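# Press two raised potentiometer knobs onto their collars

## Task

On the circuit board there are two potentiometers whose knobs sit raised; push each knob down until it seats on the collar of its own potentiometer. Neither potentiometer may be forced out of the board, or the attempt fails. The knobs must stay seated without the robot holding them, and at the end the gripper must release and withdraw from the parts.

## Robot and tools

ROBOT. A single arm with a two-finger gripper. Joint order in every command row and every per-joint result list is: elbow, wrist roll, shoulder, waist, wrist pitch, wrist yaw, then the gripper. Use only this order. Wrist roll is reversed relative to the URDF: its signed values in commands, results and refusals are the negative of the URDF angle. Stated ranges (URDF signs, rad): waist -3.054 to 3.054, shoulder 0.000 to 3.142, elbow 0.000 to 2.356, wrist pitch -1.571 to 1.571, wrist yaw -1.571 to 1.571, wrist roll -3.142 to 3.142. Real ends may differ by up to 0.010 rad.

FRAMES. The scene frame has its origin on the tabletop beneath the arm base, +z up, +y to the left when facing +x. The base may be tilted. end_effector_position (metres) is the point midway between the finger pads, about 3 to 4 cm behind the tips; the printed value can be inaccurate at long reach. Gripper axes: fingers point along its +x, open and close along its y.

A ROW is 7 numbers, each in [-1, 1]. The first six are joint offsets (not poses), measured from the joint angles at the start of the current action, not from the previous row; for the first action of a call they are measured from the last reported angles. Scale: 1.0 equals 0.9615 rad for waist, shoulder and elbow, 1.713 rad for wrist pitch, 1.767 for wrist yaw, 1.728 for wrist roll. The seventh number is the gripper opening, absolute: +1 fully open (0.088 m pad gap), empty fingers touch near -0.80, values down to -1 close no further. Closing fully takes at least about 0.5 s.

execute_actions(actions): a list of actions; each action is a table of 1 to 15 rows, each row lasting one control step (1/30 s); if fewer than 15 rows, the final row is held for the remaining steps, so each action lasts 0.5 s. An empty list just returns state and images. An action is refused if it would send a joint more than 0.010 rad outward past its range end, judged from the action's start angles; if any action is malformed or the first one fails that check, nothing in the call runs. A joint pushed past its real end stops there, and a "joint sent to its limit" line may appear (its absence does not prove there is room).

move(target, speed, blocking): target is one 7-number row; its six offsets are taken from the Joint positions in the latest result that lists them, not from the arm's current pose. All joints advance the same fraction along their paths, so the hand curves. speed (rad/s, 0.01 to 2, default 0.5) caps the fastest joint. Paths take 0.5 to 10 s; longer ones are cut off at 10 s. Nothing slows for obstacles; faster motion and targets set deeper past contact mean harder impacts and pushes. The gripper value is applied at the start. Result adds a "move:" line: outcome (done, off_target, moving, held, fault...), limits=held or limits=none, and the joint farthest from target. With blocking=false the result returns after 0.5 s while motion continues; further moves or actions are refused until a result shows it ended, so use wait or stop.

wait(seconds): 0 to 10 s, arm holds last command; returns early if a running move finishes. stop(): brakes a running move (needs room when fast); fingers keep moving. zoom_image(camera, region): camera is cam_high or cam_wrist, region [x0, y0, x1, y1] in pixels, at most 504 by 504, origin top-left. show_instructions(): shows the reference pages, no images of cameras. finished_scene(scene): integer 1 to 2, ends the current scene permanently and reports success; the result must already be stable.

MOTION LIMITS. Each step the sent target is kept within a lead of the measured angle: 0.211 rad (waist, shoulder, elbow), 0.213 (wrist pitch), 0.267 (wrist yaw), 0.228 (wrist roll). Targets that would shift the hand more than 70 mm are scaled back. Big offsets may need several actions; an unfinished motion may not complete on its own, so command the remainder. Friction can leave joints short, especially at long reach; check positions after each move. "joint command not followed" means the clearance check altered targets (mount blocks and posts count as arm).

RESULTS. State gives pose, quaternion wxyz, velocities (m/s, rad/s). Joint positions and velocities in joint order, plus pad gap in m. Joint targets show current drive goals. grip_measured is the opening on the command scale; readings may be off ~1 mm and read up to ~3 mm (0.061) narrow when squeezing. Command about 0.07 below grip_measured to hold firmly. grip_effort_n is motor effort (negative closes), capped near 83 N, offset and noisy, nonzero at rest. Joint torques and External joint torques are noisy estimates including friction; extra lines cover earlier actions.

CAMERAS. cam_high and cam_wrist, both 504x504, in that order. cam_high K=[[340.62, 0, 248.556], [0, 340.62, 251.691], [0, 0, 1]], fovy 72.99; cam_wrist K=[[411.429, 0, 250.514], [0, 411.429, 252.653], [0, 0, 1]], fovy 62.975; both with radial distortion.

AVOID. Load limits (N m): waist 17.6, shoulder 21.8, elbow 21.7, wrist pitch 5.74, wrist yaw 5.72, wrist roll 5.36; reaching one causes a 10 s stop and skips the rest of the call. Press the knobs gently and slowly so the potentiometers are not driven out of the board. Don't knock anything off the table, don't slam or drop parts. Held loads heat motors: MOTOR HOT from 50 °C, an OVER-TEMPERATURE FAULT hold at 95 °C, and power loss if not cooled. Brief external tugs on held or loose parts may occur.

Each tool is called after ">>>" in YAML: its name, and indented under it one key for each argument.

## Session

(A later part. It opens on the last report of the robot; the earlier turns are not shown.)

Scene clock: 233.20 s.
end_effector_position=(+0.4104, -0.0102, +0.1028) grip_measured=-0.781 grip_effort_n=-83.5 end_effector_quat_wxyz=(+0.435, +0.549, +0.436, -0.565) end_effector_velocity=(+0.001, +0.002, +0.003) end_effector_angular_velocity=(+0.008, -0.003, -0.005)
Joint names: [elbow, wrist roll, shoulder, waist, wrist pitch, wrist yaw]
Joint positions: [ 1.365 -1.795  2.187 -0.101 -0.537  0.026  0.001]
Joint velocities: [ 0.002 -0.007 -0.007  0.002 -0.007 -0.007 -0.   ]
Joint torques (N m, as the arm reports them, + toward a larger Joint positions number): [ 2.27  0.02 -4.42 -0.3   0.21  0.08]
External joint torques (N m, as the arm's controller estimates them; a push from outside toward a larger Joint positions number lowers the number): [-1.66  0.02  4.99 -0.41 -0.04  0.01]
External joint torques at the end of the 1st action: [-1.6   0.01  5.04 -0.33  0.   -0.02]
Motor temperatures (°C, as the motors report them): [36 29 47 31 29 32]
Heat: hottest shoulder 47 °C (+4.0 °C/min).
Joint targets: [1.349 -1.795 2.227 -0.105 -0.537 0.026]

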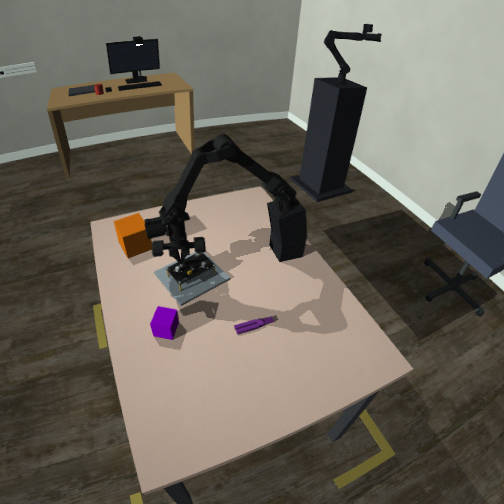

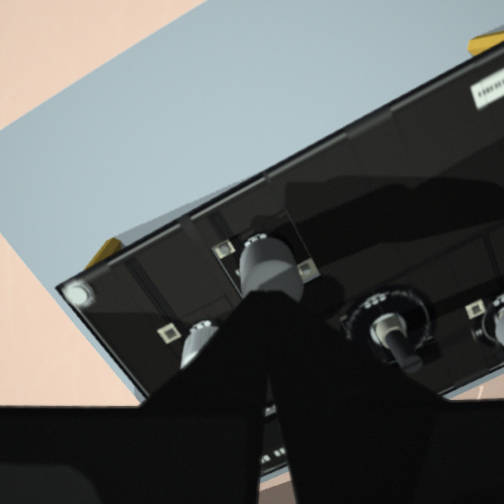

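>>> execute_actions:
  actions:
    - [[-0.017,0,0.044,-0.004,0.002,0,-1]]
    - [[-0.017,0,0.044,-0.004,0.002,0,-1]]

Scene clock: 236.30 s.
end_effector_position=(+0.4104, -0.0102, +0.1019) grip_measured=-0.781 grip_effort_n=-83.5 end_effector_quat_wxyz=(+0.435, +0.549, +0.436, -0.565) end_effector_velocity=(-0.002, -0.000, +0.001) end_effector_angular_velocity=(-0.006, +0.008, +0.010)
Joint names: [elbow, wrist roll, shoulder, waist, wrist pitch, wrist yaw]
Joint positions: [ 1.365 -1.795  2.189 -0.101 -0.535  0.026  0.001]
Joint velocities: [-0.002  0.007 -0.002  0.002 -0.007  0.007  0.   ]
Joint torques (N m, as the arm reports them, + toward a larger Joint positions number): [ 2.25  0.01 -4.09 -0.27  0.37  0.03]
External joint torques (N m, as the arm's controller estimates them; a push from outside toward a larger Joint positions number lowers the number): [-1.61  0.01  5.24 -0.42  0.14 -0.03]
External joint torques at the end of the 1st action: [-1.62  0.04  5.13 -0.32  0.07  0.01]
Motor temperatures (°C, as the motors report them): [36 29 46 31 29 32]
Heat: hottest shoulder 46 °C (+3.0 °C/min).
Joint targets: [1.349 -1.795 2.231 -0.105 -0.532 0.026]

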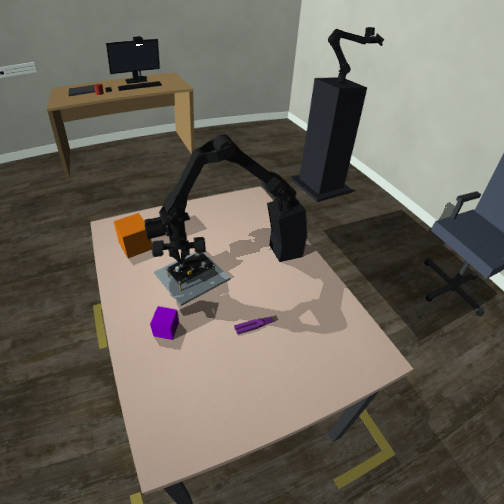

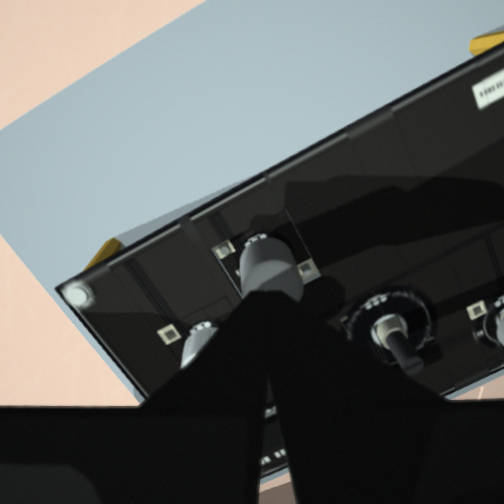

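>>> execute_actions:
  actions:
    - [[-0.017,0,0.0445,-0.004,0.003,0,-1]]

Scene clock: 239.33 s.
end_effector_position=(+0.4104, -0.0102, +0.1017) grip_measured=-0.781 grip_effort_n=-83.5 end_effector_quat_wxyz=(+0.435, +0.549, +0.436, -0.565) end_effector_velocity=(-0.007, +0.002, -0.000) end_effector_angular_velocity=(+0.009, +0.027, +0.010)
Joint names: [elbow, wrist roll, shoulder, waist, wrist pitch, wrist yaw]
Joint positions: [ 1.365 -1.795  2.19  -0.101 -0.534  0.026  0.001]
Joint velocities: [-0.007  0.007 -0.002  0.002 -0.022 -0.007 -0.   ]
Joint torques (N m, as the arm reports them, + toward a larger Joint positions number): [ 2.22 -0.01 -3.87 -0.22  0.49  0.07]
External joint torques (N m, as the arm's controller estimates them; a push from outside toward a larger Joint positions number lowers the number): [-1.58 -0.01  5.46 -0.38  0.28  0.01]
Motor temperatures (°C, as the motors report them): [36 29 46 31 29 32]
Heat: hottest shoulder 46 °C (+2.0 °C/min).
Joint targets: [1.349 -1.795 2.232 -0.105 -0.530 0.026]

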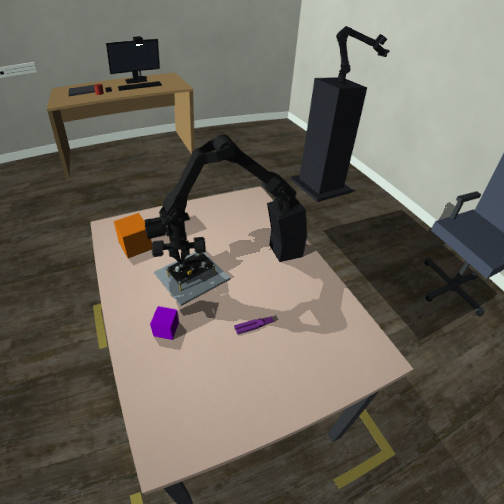

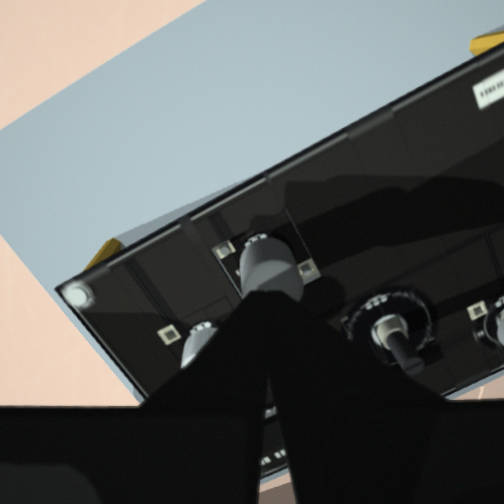

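Collar reached. Release.

>>> execute_actions:
  actions:
    - [[-0.015,0,0.036,-0.004,0,0,-1],[-0.013,0,0.027,-0.004,-0.002,0,-1],[-0.011,0,0.017,-0.004,-0.005,0,-1],[-0.009,0,0.006,-0.004,-0.008,0,-1],[-0.007,0,-0.006,-0.004,-0.012,0,-1],[-0.005,0,-0.02,-0.004,-0.017,0,-1],[-0.003,0,-0.036,-0.004,-0.023,0,-1],[-0.001,0,-0.054,-0.004,-0.03,0,-1],[0.002,0,-0.073,-0.004,-0.038,0,-1],[0.004,0,-0.092,-0.004,-0.046,0,-1],[0.006,0,-0.11,-0.004,-0.054,0,-1],[0.008,0,-0.126,-0.004,-0.061,0,-1],[0.01,0,-0.14,-0.004,-0.067,0,-1],[0.011,0,-0.15,-0.004,-0.071,0,-1],[0.011,0,-0.156,-0.004,-0.074,0,-1]]
    - [[0.011,0,-0.01,0,0,0,-1]]

>>> zoom_image:
  camera: "cam_high"
  region: [150,230,240,310]

Scene clock: 246.80 s.
end_effector_position=(+0.4155, -0.0109, +0.1471) grip_measured=-0.781 grip_effort_n=-83.5 end_effector_quat_wxyz=(+0.441, +0.556, +0.431, -0.558) end_effector_velocity=(-0.004, +0.002, +0.002) end_effector_angular_velocity=(+0.022, +0.017, +0.020)
Joint names: [elbow, wrist roll, shoulder, waist, wrist pitch, wrist yaw]
Joint positions: [ 1.375 -1.795  2.072 -0.101 -0.637  0.026  0.001]
Joint velocities: [-0.002  0.022 -0.007 -0.002 -0.022 -0.022 -0.   ]
Joint torques (N m, as the arm reports them, + toward a larger Joint positions number): [ 4.48  0.03 -8.17  0.14  0.27  0.06]
External joint torques (N m, as the arm's controller estimates them; a push from outside toward a larger Joint positions number lowers the number): [0.17 0.03 1.05 0.03 0.02 0.  ]
External joint torques at the end of the 1st action: [ 1.15  0.03 -1.3  -0.29 -0.17 -0.01]
Motor temperatures (°C, as the motors report them): [36 29 46 31 29 32]
Heat: hottest shoulder 46 °C (+1.0 °C/min).
Joint targets: [1.376 -1.795 2.078 -0.101 -0.636 0.026]

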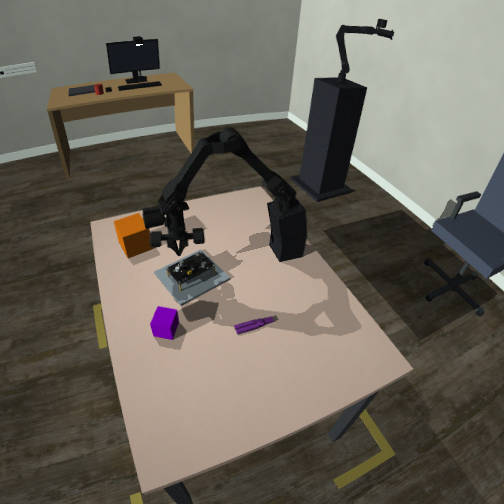

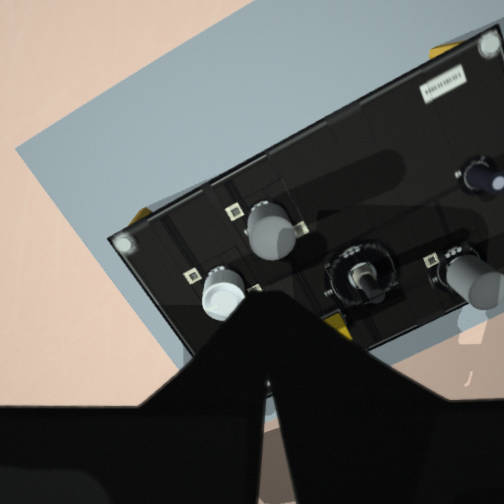

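Region (150, 230, 240, 310) of cam_high's 504x504 image, scaled by 5.600, with more detail than that image has.

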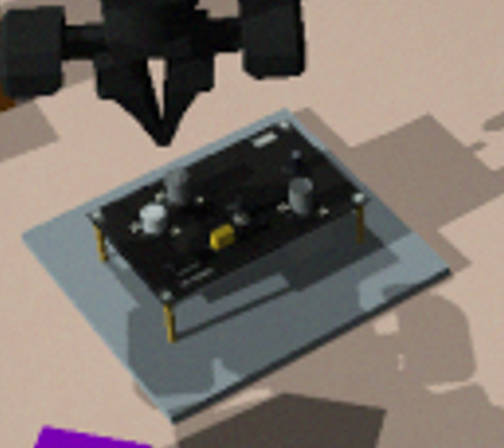

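>>> move:
  target: [-0.1,0,-0.35,0,-0.1,0,-1]
  speed: 0.4

>>> zoom_image:
  camera: "cam_high"
  region: [165,245,225,295]

Scene clock: 251.47 s.
end_effector_position=(+0.3910, -0.0117, +0.2444) grip_measured=-0.781 grip_effort_n=-83.5 end_effector_quat_wxyz=(+0.455, +0.575, +0.415, -0.539) end_effector_velocity=(-0.002, +0.000, +0.000) end_effector_angular_velocity=(+0.006, +0.007, +0.006)
Joint names: [elbow, wrist roll, shoulder, waist, wrist pitch, wrist yaw]
Joint positions: [ 1.289 -1.795  1.748 -0.101 -0.807  0.026  0.001]
Joint velocities: [-0.002  0.007 -0.002 -0.002 -0.007 -0.007 -0.   ]
Joint torques (N m, as the arm reports them, + toward a larger Joint positions number): [ 3.9  -0.01 -9.14  0.11  0.22  0.06]
External joint torques (N m, as the arm's controller estimates them; a push from outside toward a larger Joint positions number lowers the number): [-1.21 -0.02 -1.15  0.04 -0.18 -0.01]
Motor temperatures (°C, as the motors report them): [36 29 47 31 29 32]
Heat: hottest shoulder 47 °C (+1.0 °C/min).
Joint targets: [1.279 -1.795 1.736 -0.101 -0.808 0.026]
move: off_target; limits=none; farthest joint: the shoulder, 0.012 radians from its target (0.337 radians at the start)

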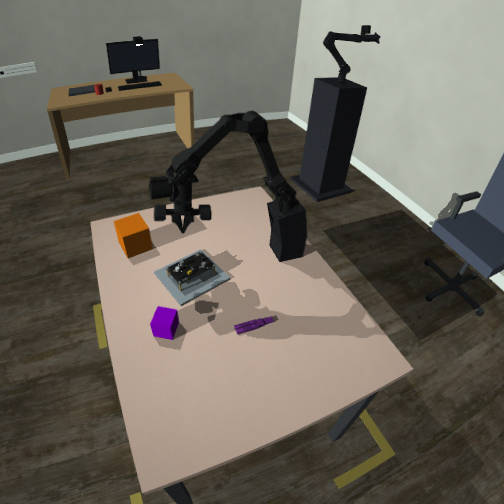

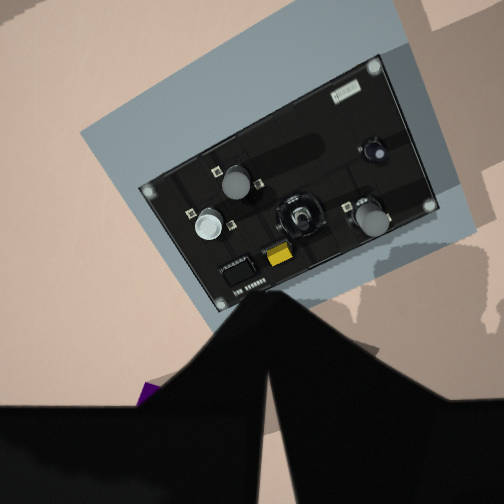

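Region (165, 245, 225, 295) of cam_high's 504x504 image, scaled by 8.400, with more detail than that image has.

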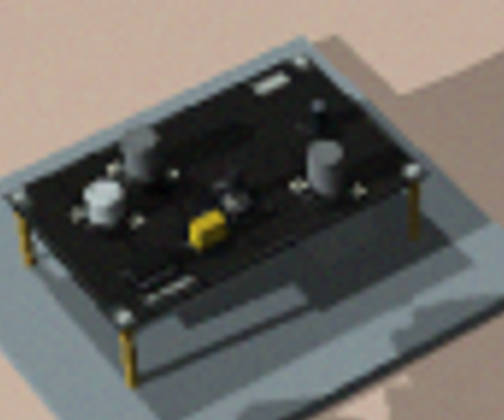

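No teal shaft shows under either knob, and both came to a clear stop on their collars.

>>> finished_scene:
  scene: 2

The scene is finished: the task was done.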